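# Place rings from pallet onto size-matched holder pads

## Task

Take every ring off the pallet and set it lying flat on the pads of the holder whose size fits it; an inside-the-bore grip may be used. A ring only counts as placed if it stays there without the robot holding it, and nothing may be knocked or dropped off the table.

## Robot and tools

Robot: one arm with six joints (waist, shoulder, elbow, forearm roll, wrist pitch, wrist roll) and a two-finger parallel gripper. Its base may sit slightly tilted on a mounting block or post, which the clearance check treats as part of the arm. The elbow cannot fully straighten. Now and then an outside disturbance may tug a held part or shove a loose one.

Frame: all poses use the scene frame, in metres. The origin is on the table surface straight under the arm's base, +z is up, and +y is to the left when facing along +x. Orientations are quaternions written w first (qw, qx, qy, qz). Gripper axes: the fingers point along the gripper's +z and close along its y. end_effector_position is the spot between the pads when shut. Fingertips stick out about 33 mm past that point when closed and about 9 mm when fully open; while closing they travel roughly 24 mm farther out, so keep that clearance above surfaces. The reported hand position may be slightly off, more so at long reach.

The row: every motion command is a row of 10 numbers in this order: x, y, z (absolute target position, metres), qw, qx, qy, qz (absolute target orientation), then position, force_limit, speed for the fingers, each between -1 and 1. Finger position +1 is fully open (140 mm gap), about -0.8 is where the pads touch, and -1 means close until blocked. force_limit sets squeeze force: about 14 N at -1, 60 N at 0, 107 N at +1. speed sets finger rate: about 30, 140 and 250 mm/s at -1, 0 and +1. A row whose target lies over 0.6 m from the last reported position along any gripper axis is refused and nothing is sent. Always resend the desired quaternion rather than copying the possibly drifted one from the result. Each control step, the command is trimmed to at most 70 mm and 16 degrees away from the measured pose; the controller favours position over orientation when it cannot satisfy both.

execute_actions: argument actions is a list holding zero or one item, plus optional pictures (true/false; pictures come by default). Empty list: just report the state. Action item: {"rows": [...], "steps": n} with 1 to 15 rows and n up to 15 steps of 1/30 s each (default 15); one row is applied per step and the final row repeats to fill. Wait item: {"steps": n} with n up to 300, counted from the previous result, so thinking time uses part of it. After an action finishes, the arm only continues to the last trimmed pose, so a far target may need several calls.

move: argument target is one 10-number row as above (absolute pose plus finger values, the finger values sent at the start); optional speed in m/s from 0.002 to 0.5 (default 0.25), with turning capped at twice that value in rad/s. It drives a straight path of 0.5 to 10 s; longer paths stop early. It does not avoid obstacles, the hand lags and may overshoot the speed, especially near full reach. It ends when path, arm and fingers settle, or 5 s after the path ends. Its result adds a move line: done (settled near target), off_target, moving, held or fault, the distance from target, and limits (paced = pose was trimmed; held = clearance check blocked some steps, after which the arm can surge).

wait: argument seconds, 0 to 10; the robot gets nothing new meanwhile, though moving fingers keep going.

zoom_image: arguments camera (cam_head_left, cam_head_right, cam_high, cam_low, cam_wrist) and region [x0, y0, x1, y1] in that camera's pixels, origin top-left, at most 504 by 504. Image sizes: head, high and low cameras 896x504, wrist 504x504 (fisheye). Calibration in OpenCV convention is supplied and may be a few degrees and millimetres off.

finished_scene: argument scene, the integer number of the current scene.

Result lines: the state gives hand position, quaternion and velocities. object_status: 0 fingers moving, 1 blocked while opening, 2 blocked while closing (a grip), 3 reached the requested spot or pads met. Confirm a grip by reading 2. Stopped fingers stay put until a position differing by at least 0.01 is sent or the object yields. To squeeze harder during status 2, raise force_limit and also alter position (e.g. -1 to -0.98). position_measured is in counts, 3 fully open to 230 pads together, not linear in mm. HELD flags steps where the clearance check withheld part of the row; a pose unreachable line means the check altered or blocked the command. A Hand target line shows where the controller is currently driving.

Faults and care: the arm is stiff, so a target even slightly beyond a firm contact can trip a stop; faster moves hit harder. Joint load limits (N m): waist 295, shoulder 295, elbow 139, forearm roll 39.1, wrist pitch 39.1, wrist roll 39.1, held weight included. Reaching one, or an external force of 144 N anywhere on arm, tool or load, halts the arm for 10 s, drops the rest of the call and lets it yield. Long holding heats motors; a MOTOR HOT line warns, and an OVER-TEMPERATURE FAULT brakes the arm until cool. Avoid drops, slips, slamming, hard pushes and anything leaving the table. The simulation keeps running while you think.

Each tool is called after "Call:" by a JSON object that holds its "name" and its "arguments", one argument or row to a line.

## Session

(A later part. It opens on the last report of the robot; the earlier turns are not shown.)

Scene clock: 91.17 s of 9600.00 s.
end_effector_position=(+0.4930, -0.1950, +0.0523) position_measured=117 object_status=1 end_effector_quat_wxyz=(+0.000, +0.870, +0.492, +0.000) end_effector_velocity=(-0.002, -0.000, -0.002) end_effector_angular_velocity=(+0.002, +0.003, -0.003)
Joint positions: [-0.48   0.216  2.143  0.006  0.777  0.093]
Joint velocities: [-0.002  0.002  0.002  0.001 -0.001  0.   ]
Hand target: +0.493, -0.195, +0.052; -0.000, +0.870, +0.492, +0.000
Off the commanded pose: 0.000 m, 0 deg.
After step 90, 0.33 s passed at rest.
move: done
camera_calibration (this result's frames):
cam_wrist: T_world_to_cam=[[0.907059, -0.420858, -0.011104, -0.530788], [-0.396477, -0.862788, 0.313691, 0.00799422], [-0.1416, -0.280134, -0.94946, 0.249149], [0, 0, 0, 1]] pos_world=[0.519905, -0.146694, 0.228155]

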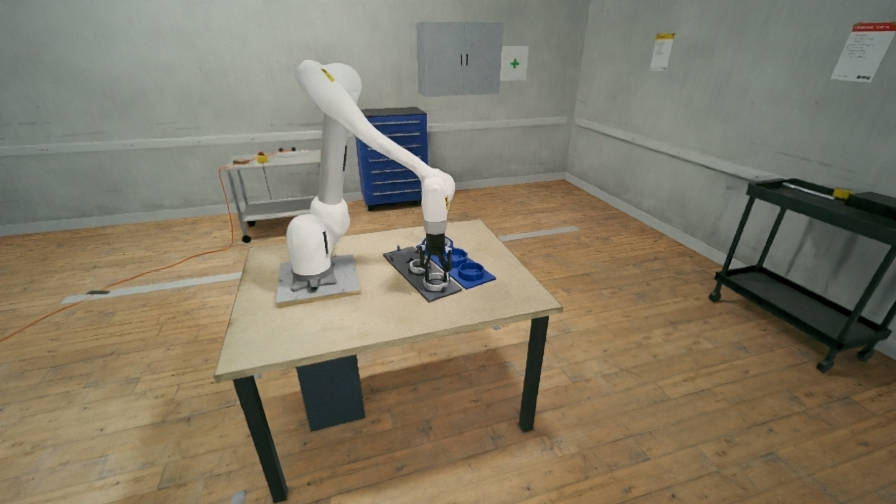

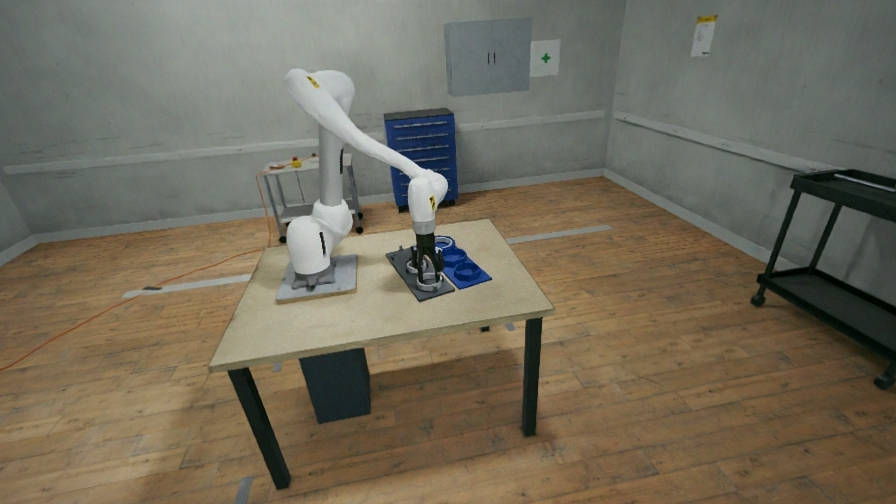

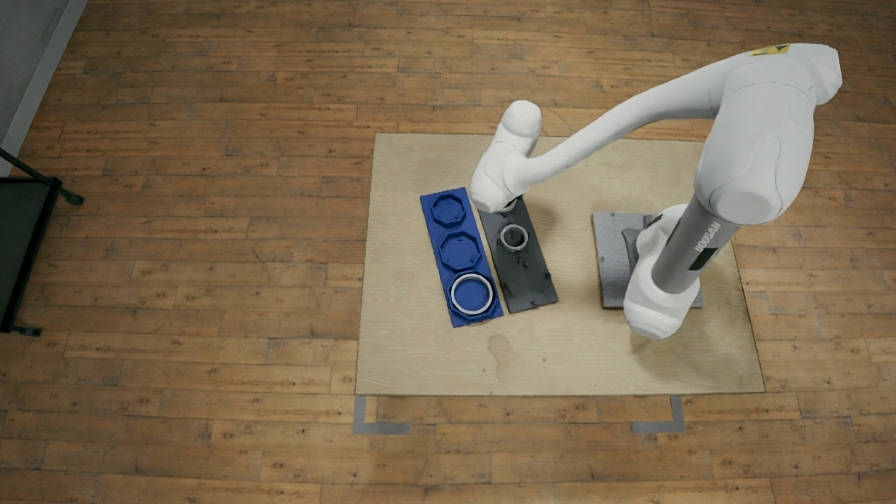

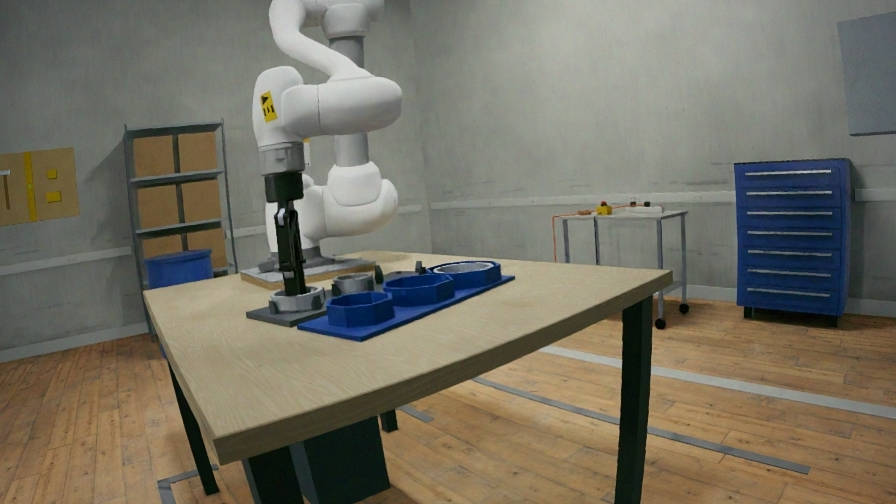

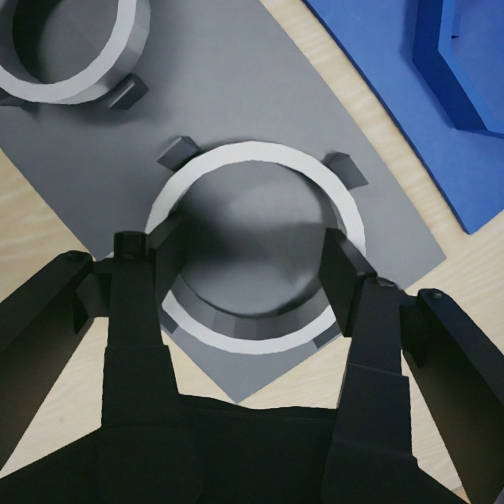

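Seated. Release and get the large one.

Call:
{"name": "execute_actions", "arguments": {
  "actions": [
    {"rows":[[0.493,-0.195,0.052,0,0.87,0.492,0,-0.15,0,-0.5]],"steps":10}
  ],
  "pictures": false
}}

Call:
{"name": "execute_actions", "arguments": {
  "actions": [
    {"rows":[[0.493,-0.195,0.056,0,0.87,0.492,0,-0.15,0,-0.5],[0.493,-0.195,0.06,0,0.87,0.492,0,-0.15,0,-0.5],[0.493,-0.195,0.065,0,0.87,0.492,0,-0.15,0,-0.5],[0.493,-0.195,0.07,0,0.87,0.492,0,-0.15,0,-0.5],[0.493,-0.195,0.076,0,0.87,0.492,0,-0.15,0,-0.5],[0.493,-0.195,0.082,0,0.87,0.492,0,-0.15,0,-0.5],[0.493,-0.195,0.088,0,0.87,0.492,0,-0.15,0,-0.5],[0.493,-0.195,0.093,0,0.87,0.492,0,-0.15,0,-0.5],[0.493,-0.195,0.097,0,0.87,0.492,0,-0.15,0,-0.5],[0.493,-0.195,0.1,0,0.87,0.492,0,-0.15,0,-0.5]],"steps":15}
  ],
  "pictures": false
}}

Call:
{"name": "move", "arguments": {
  "target": [0.596,0.142,0.09,0,0.87,0.492,0,0.1,0,-0.5],
  "speed": 0.35
}}

Call:
{"name": "move", "arguments": {
  "target": [0.596,0.142,0.046,0,0.87,0.492,0,0.1,0,-0.5],
  "speed": 0.06
}}

Scene clock: 106.20 s of 9600.00 s.
end_effector_position=(+0.4930, -0.1950, +0.0518) position_measured=148 object_status=0 end_effector_quat_wxyz=(-0.000, +0.870, +0.492, -0.000) end_effector_velocity=(+0.001, -0.001, +0.002) end_effector_angular_velocity=(-0.003, -0.003, -0.001)
Joint positions: [-0.48   0.217  2.144  0.006  0.776  0.093]
Joint velocities: [-0.001 -0.003 -0.001 -0.001 -0.001  0.   ]
Hand target: +0.493, -0.195, +0.052; +0.000, +0.870, +0.492, +0.000
Off the commanded pose: 0.000 m, 0 deg.
Steps of this call (steps 1 to 90: nothing new was sent; then 11.70 s passed at rest; steps 91 to 100: all 10 steps of this action). Readings (end_effector_position | what the end effector reports):
91: (+0.4930, -0.1950, +0.0520) | position_measured=117 object_status=0
92: (+0.4929, -0.1950, +0.0518) | position_measured=117 object_status=0
94: (+0.4928, -0.1949, +0.0516) | position_measured=129 object_status=0
98: (+0.4929, -0.1950, +0.0517) | position_measured=147 object_status=0
100: the state above

Scene clock: 106.70 s of 9600.00 s.
end_effector_position=(+0.4930, -0.1950, +0.0984) position_measured=148 object_status=3 end_effector_quat_wxyz=(+0.000, +0.870, +0.492, +0.000) end_effector_velocity=(-0.000, -0.000, +0.020) end_effector_angular_velocity=(+0.001, +0.001, -0.000)
Joint positions: [-0.48   0.156  2.107  0.005  0.872  0.093]
Joint velocities: [-0.001 -0.024 -0.017 -0.     0.042 -0.   ]
Hand target: +0.493, -0.195, +0.100; +0.000, +0.870, +0.492, -0.000
Off the commanded pose: 0.002 m, 0 deg.
Steps of this call (steps 1 to 15: all 15 steps of this action). Readings (end_effector_position | what the end effector reports):
1: (+0.4931, -0.1950, +0.0520) | position_measured=148 object_status=0
2: (+0.4930, -0.1950, +0.0533) | position_measured=148 object_status=0
4: (+0.4931, -0.1950, +0.0584) | position_measured=148 object_status=3
8: (+0.4932, -0.1950, +0.0758) | position_measured=148 object_status=3
15: the state above

Scene clock: 108.50 s of 9600.00 s.
end_effector_position=(+0.5960, +0.1420, +0.0900) position_measured=117 object_status=3 end_effector_quat_wxyz=(+0.000, +0.870, +0.492, +0.000) end_effector_velocity=(-0.000, +0.002, -0.001) end_effector_angular_velocity=(-0.002, +0.002, +0.001)
Joint positions: [0.143 0.28  1.963 0.    0.892 0.719]
Joint velocities: [ 0.003  0.002 -0.001 -0.002  0.002  0.004]
Hand target: +0.596, +0.142, +0.090; +0.000, +0.870, +0.492, +0.000
Off the commanded pose: 0.000 m, 0 deg.
move: done
camera_calibration (this result's frames):
cam_wrist: T_world_to_cam=[[0.90705, -0.420881, -0.0109564, -0.481936], [-0.396558, -0.862794, 0.313575, 0.327795], [-0.141431, -0.280083, -0.9495, 0.393815], [0, 0, 0, 1]] pos_world=[0.622827, 0.190283, 0.265859]

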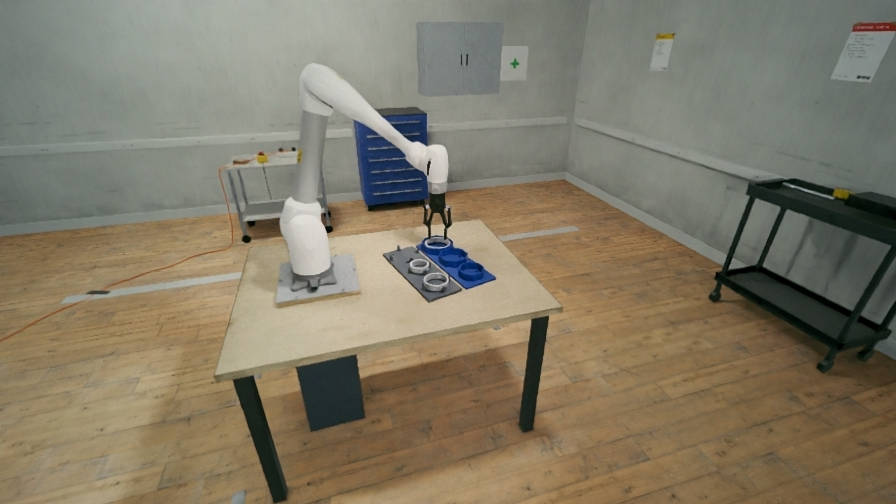

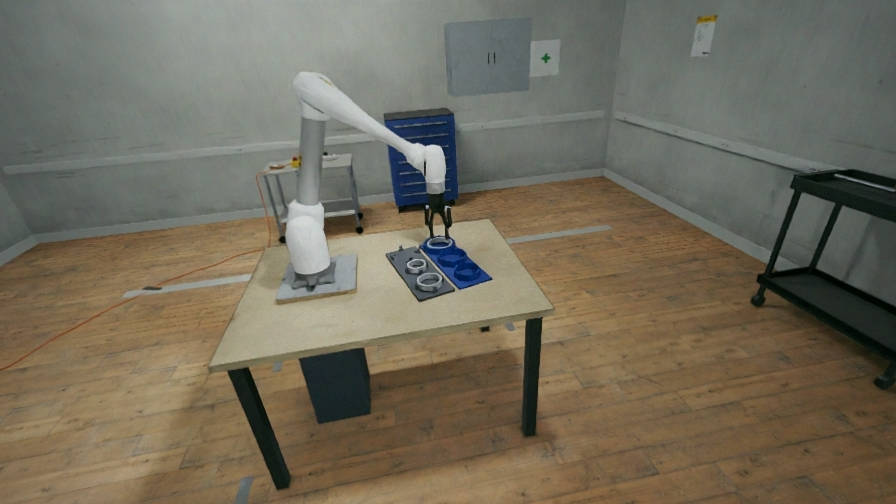

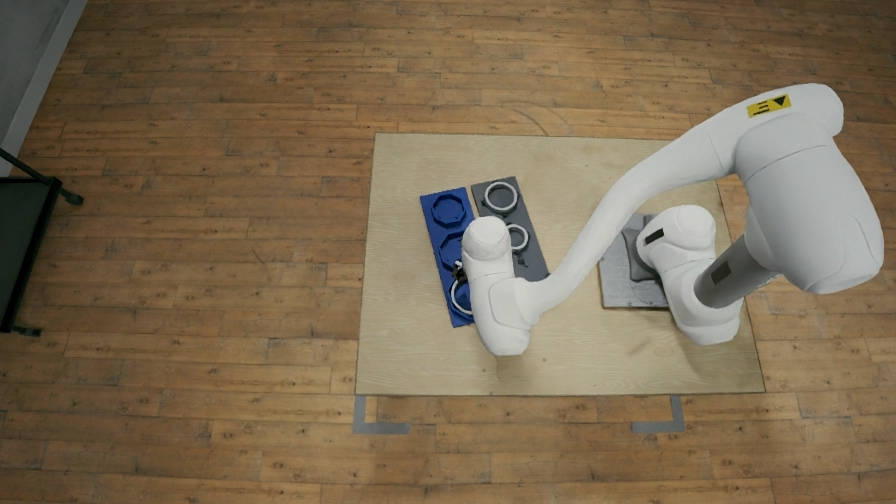

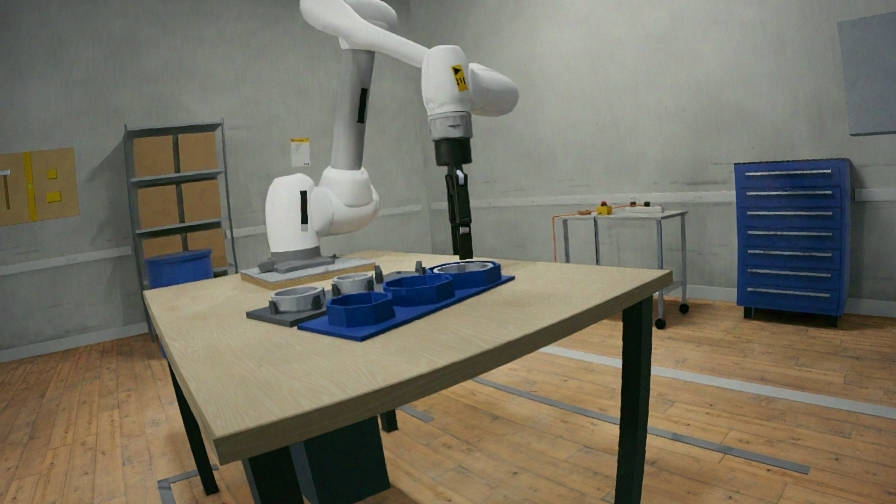

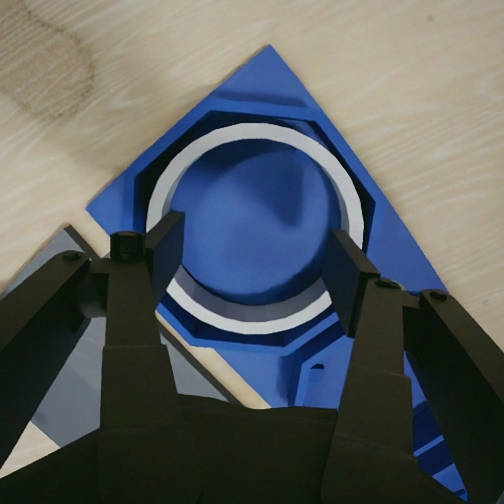

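Scene clock: 109.57 s of 9600.00 s.
end_effector_position=(+0.5960, +0.1420, +0.0461) position_measured=117 object_status=3 end_effector_quat_wxyz=(-0.000, +0.870, +0.492, +0.000) end_effector_velocity=(+0.000, +0.001, -0.001) end_effector_angular_velocity=(+0.001, -0.000, -0.000)
Joint positions: [0.143 0.331 1.993 0.    0.811 0.719]
Joint velocities: [ 0.001  0.001  0.001  0.001 -0.002 -0.   ]
Hand target: +0.596, +0.142, +0.046; -0.000, +0.870, +0.492, +0.000
Off the commanded pose: 0.000 m, 0 deg.
move: done
camera_calibration (this result's frames):
cam_wrist: T_world_to_cam=[[0.90707, -0.420829, -0.0112217, -0.48238], [-0.396422, -0.862827, 0.313655, 0.341496], [-0.141678, -0.280059, -0.949471, 0.352352], [0, 0, 0, 1]] pos_world=[0.62285, 0.190332, 0.222023]

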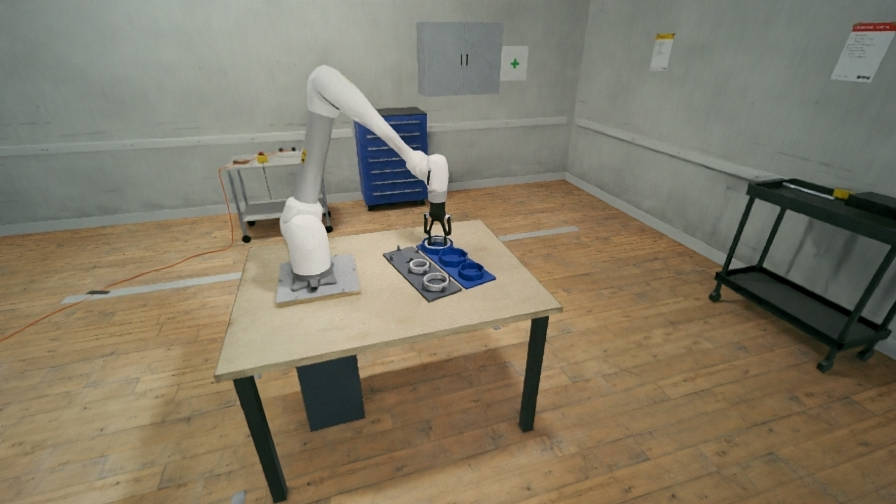

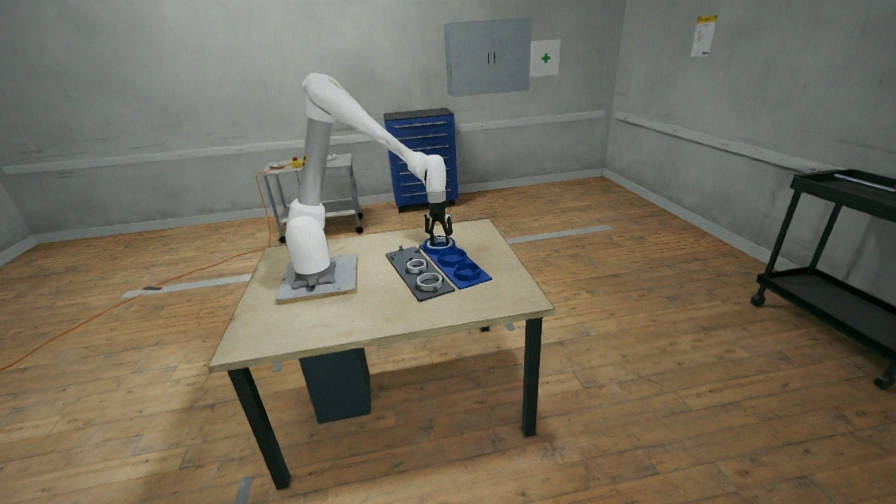

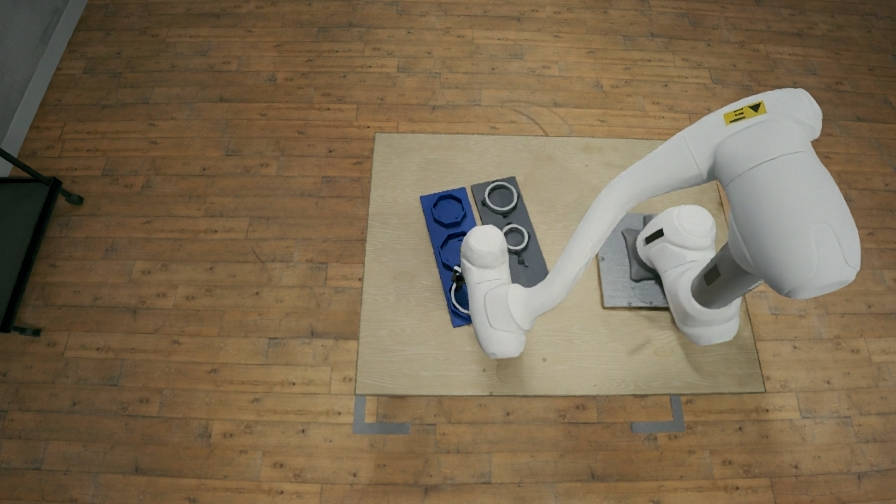

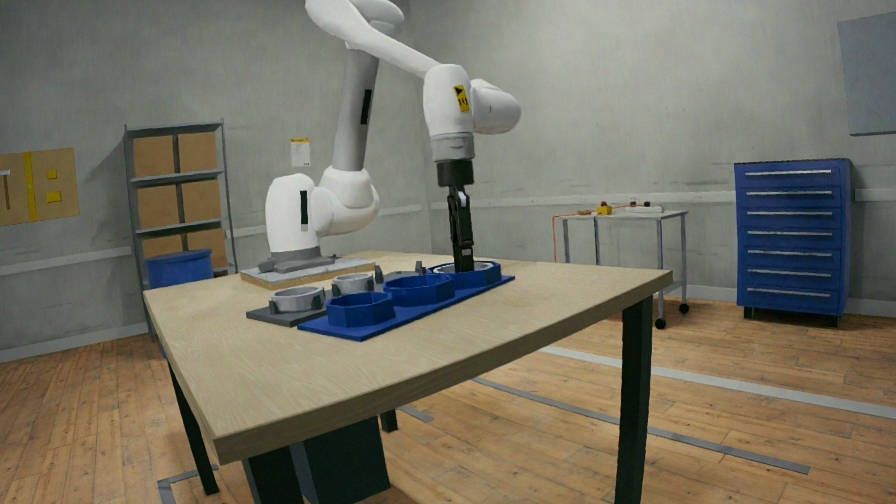

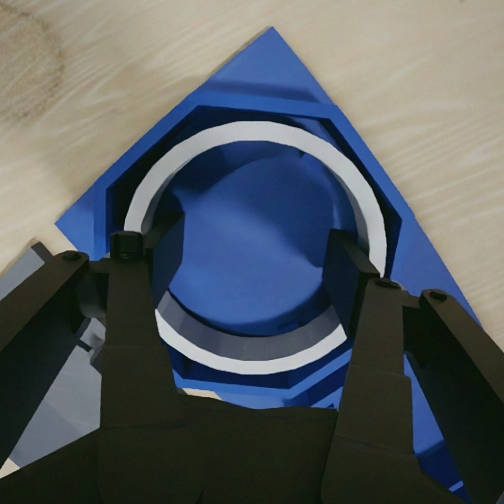

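Call:
{"name": "execute_actions", "arguments": {
  "actions": [
    {"rows":[[0.596,0.142,0.044,0,0.87,0.492,0,1,0,-0.5]],"steps":15}
  ],
  "pictures": false
}}

Call:
{"name": "move", "arguments": {
  "target": [0.596,0.142,0.095,0,0.87,0.492,0,1,0,-0.5],
  "speed": 0.1
}}

Call:
{"name": "move", "arguments": {
  "target": [0.418,0.097,0.085,0,0.87,0.492,0,1,0,-0.5]
}}

Call:
{"name": "move", "arguments": {
  "target": [0.418,0.097,0.061,0,0.87,0.492,0,1,0,-0.5],
  "speed": 0.03
}}

Scene clock: 117.97 s of 9600.00 s.
end_effector_position=(+0.5960, +0.1420, +0.0440) position_measured=84 object_status=1 end_effector_quat_wxyz=(-0.000, +0.870, +0.492, +0.000) end_effector_velocity=(+0.001, -0.000, +0.001) end_effector_angular_velocity=(-0.001, -0.002, +0.000)
Joint positions: [0.143 0.333 1.994 0.    0.807 0.719]
Joint velocities: [ 0.    -0.001 -0.001 -0.001  0.     0.001]
Hand target: +0.596, +0.142, +0.044; -0.000, +0.870, +0.492, +0.000
Off the commanded pose: 0.000 m, 0 deg.
Steps of this call (steps 1 to 90: nothing new was sent; then 4.90 s passed at rest; steps 91 to 105: all 15 steps of this action). Readings (end_effector_position | what the end effector reports):
91: (+0.5960, +0.1420, +0.0459) | position_measured=117 object_status=0
92: (+0.5960, +0.1420, +0.0453) | position_measured=113 object_status=0
94: (+0.5960, +0.1420, +0.0445) | position_measured=104 object_status=0
98: (+0.5960, +0.1420, +0.0441) | position_measured=86 object_status=0
105: the state above

Scene clock: 119.10 s of 9600.00 s.
end_effector_position=(+0.5960, +0.1420, +0.0949) position_measured=84 object_status=1 end_effector_quat_wxyz=(+0.000, +0.870, +0.492, -0.000) end_effector_velocity=(+0.000, -0.002, +0.001) end_effector_angular_velocity=(+0.000, +0.001, -0.004)
Joint positions: [0.143 0.275 1.959 0.    0.901 0.719]
Joint velocities: [-0.003 -0.001 -0.001  0.001  0.003  0.   ]
Hand target: +0.596, +0.142, +0.095; +0.000, +0.870, +0.492, -0.000
Off the commanded pose: 0.000 m, 0 deg.
move: done
camera_calibration (this result's frames):
cam_wrist: T_world_to_cam=[[0.907024, -0.420928, -0.0112315, -0.48185], [-0.396503, -0.862764, 0.313725, 0.326242], [-0.141746, -0.280103, -0.949447, 0.398678], [0, 0, 0, 1]] pos_world=[0.622917, 0.190317, 0.270761]

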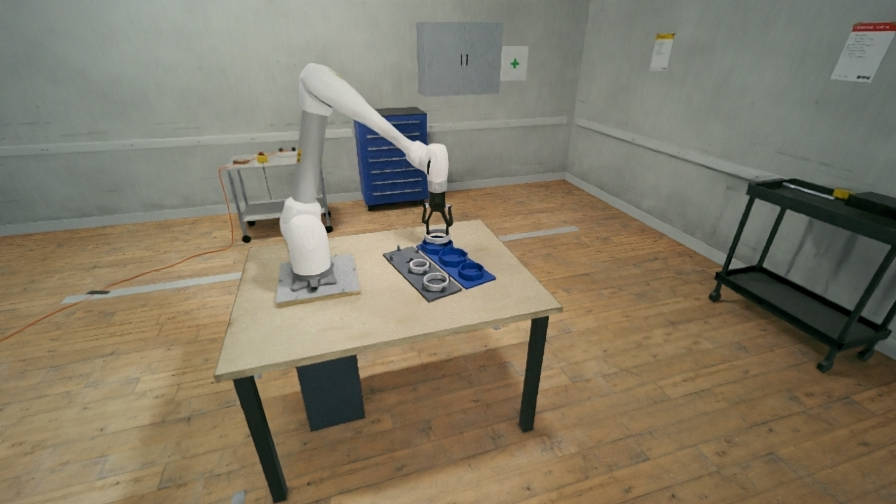

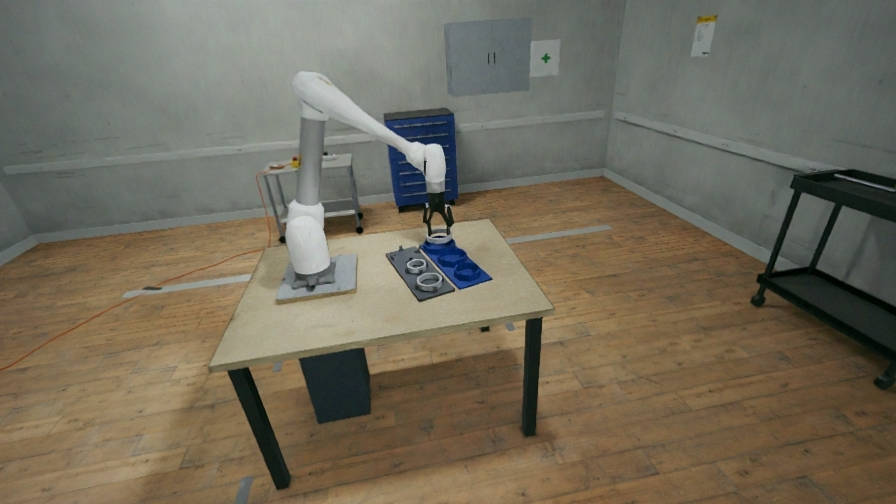

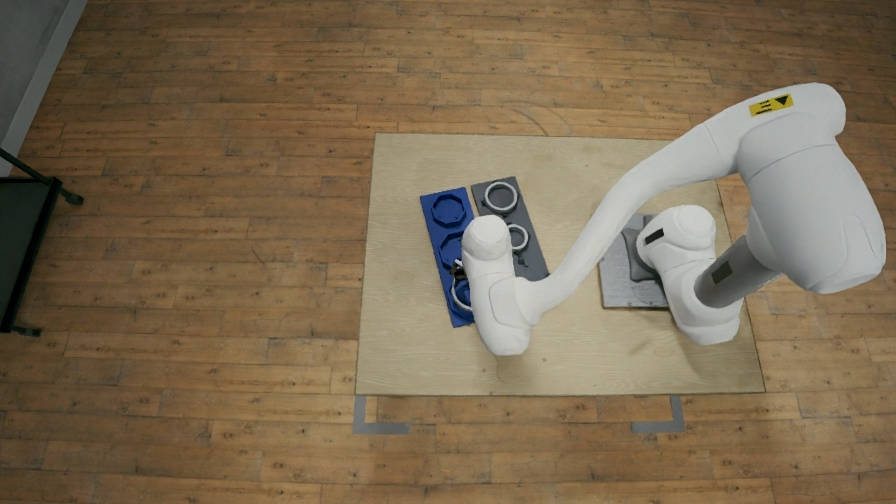

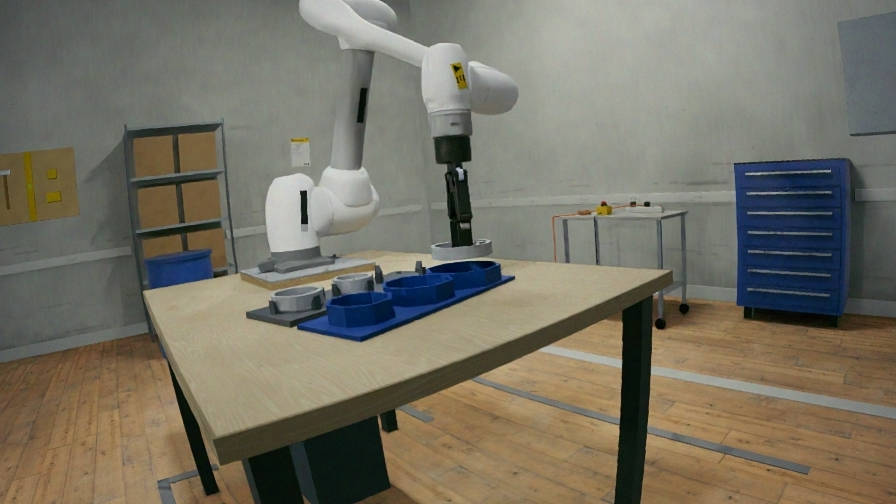

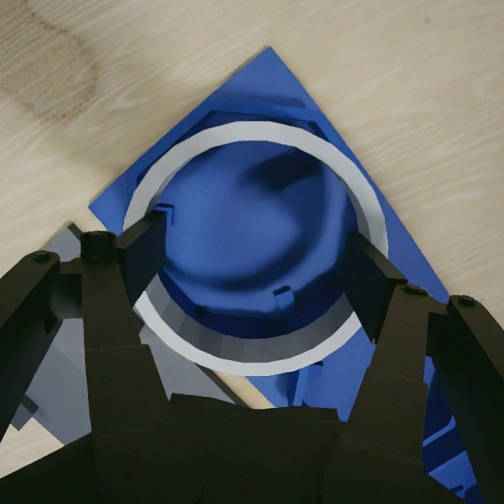

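Scene clock: 120.37 s of 9600.00 s.
end_effector_position=(+0.4182, +0.0970, +0.0851) position_measured=84 object_status=1 end_effector_quat_wxyz=(+0.000, +0.870, +0.492, +0.000) end_effector_velocity=(-0.000, +0.000, +0.001) end_effector_angular_velocity=(+0.002, -0.002, -0.002)
Joint positions: [0.112 0.021 2.292 0.    0.821 0.688]
Joint velocities: [-0.    -0.003  0.001  0.002 -0.    -0.   ]
Hand target: +0.418, +0.097, +0.085; -0.000, +0.870, +0.492, -0.000
Off the commanded pose: 0.000 m, 0 deg.
move: done
camera_calibration (this result's frames):
cam_wrist: T_world_to_cam=[[0.907061, -0.420857, -0.0109339, -0.339669], [-0.396555, -0.862826, 0.313489, 0.220058], [-0.141368, -0.280018, -0.949529, 0.35145], [0, 0, 0, 1]] pos_world=[0.445049, 0.145332, 0.261013]

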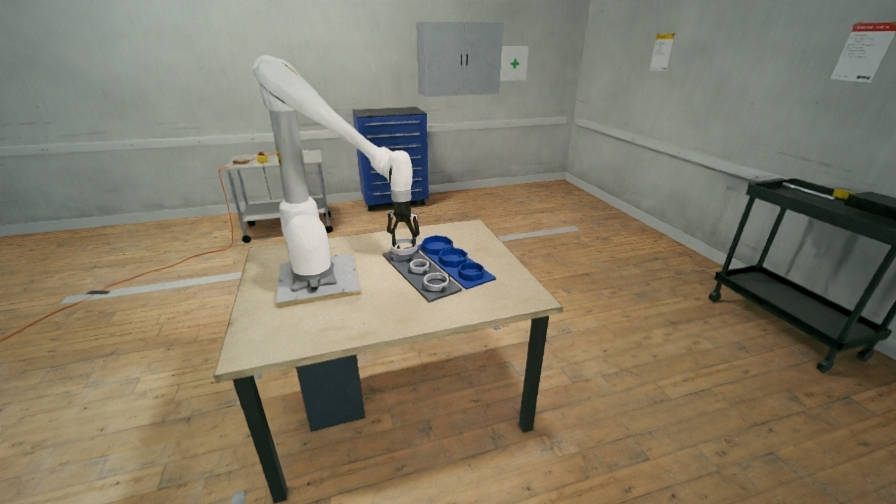

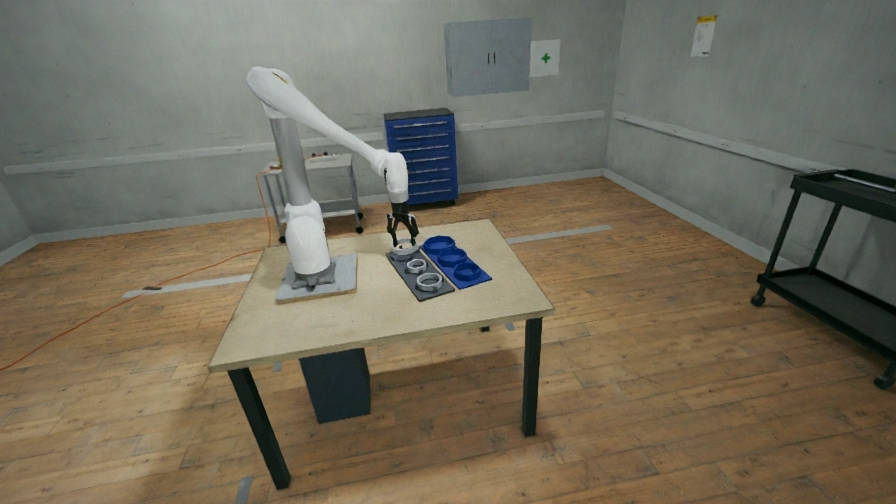

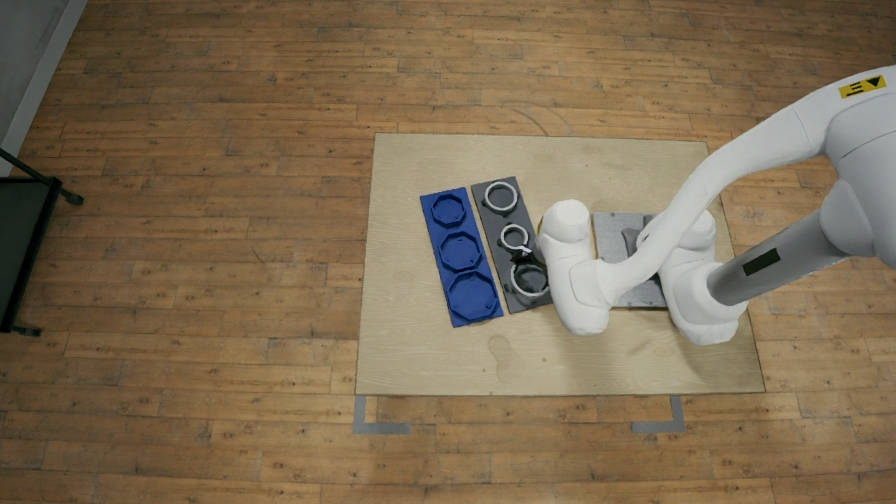

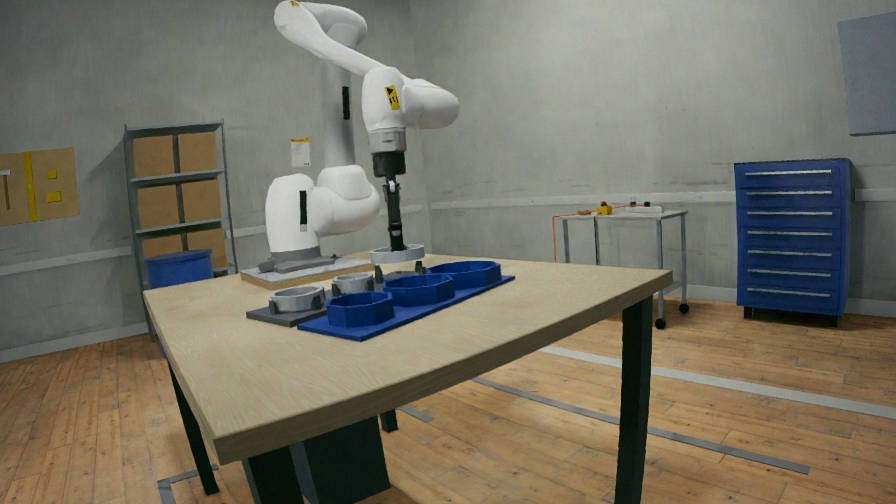

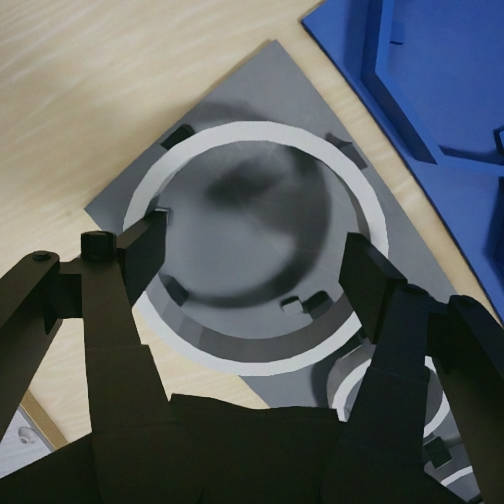

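Scene clock: 121.47 s of 9600.00 s.
end_effector_position=(+0.4180, +0.0970, +0.0611) position_measured=84 object_status=1 end_effector_quat_wxyz=(-0.000, +0.870, +0.492, +0.000) end_effector_velocity=(+0.000, +0.001, -0.002) end_effector_angular_velocity=(+0.000, +0.001, +0.001)
Joint positions: [0.112 0.058 2.313 0.    0.764 0.688]
Joint velocities: [ 0.001  0.003  0.001  0.    -0.003  0.   ]
Hand target: +0.418, +0.097, +0.061; -0.000, +0.870, +0.492, +0.000
Off the commanded pose: 0.000 m, 0 deg.
move: done
camera_calibration (this result's frames):
cam_wrist: T_world_to_cam=[[0.907042, -0.420891, -0.0112208, -0.33971], [-0.39648, -0.862797, 0.313665, 0.227406], [-0.1417, -0.280059, -0.949467, 0.328748], [0, 0, 0, 1]] pos_world=[0.444876, 0.145293, 0.236994]

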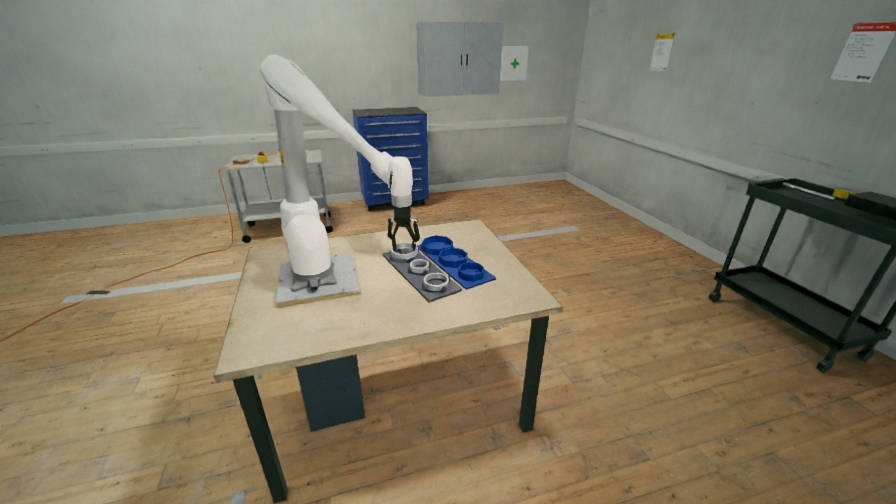

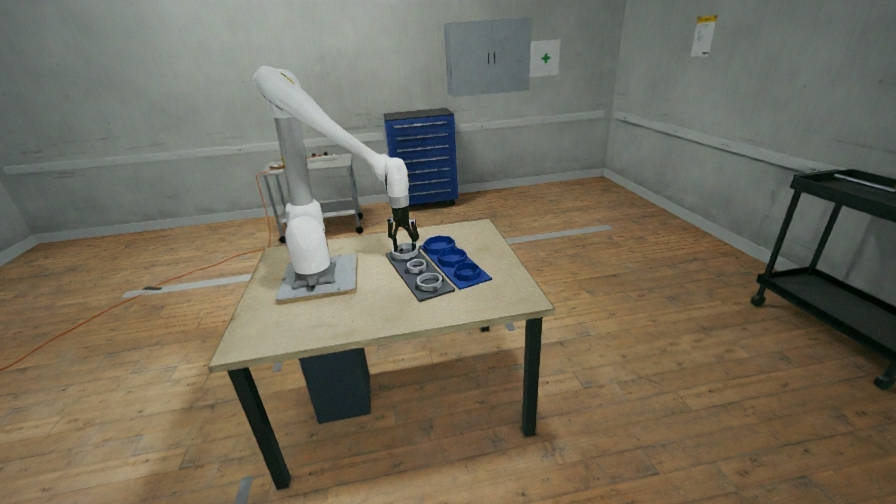

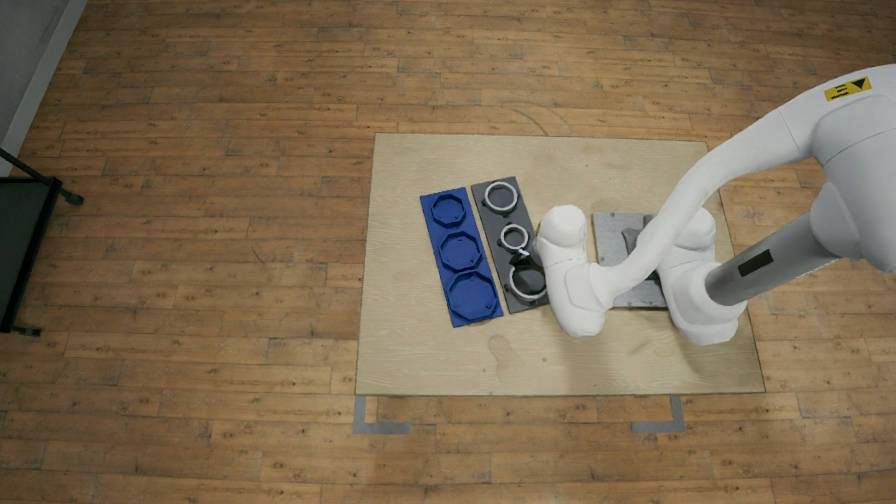

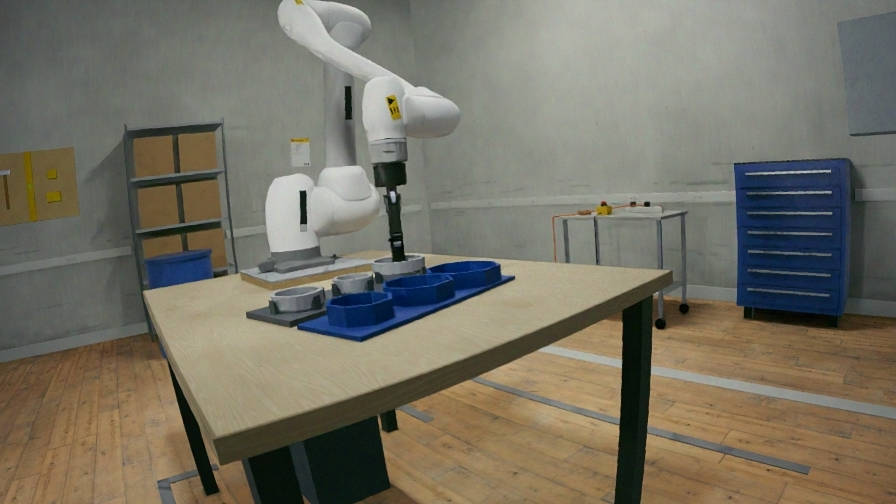

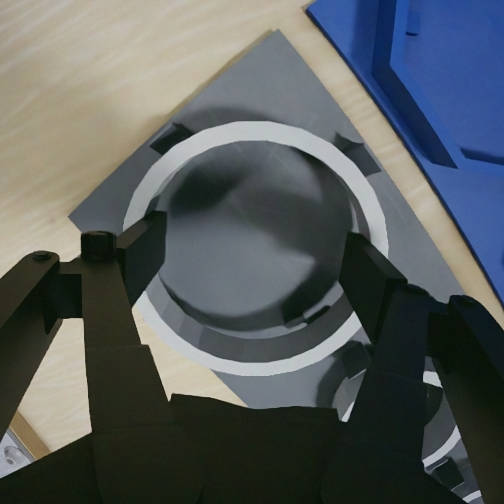

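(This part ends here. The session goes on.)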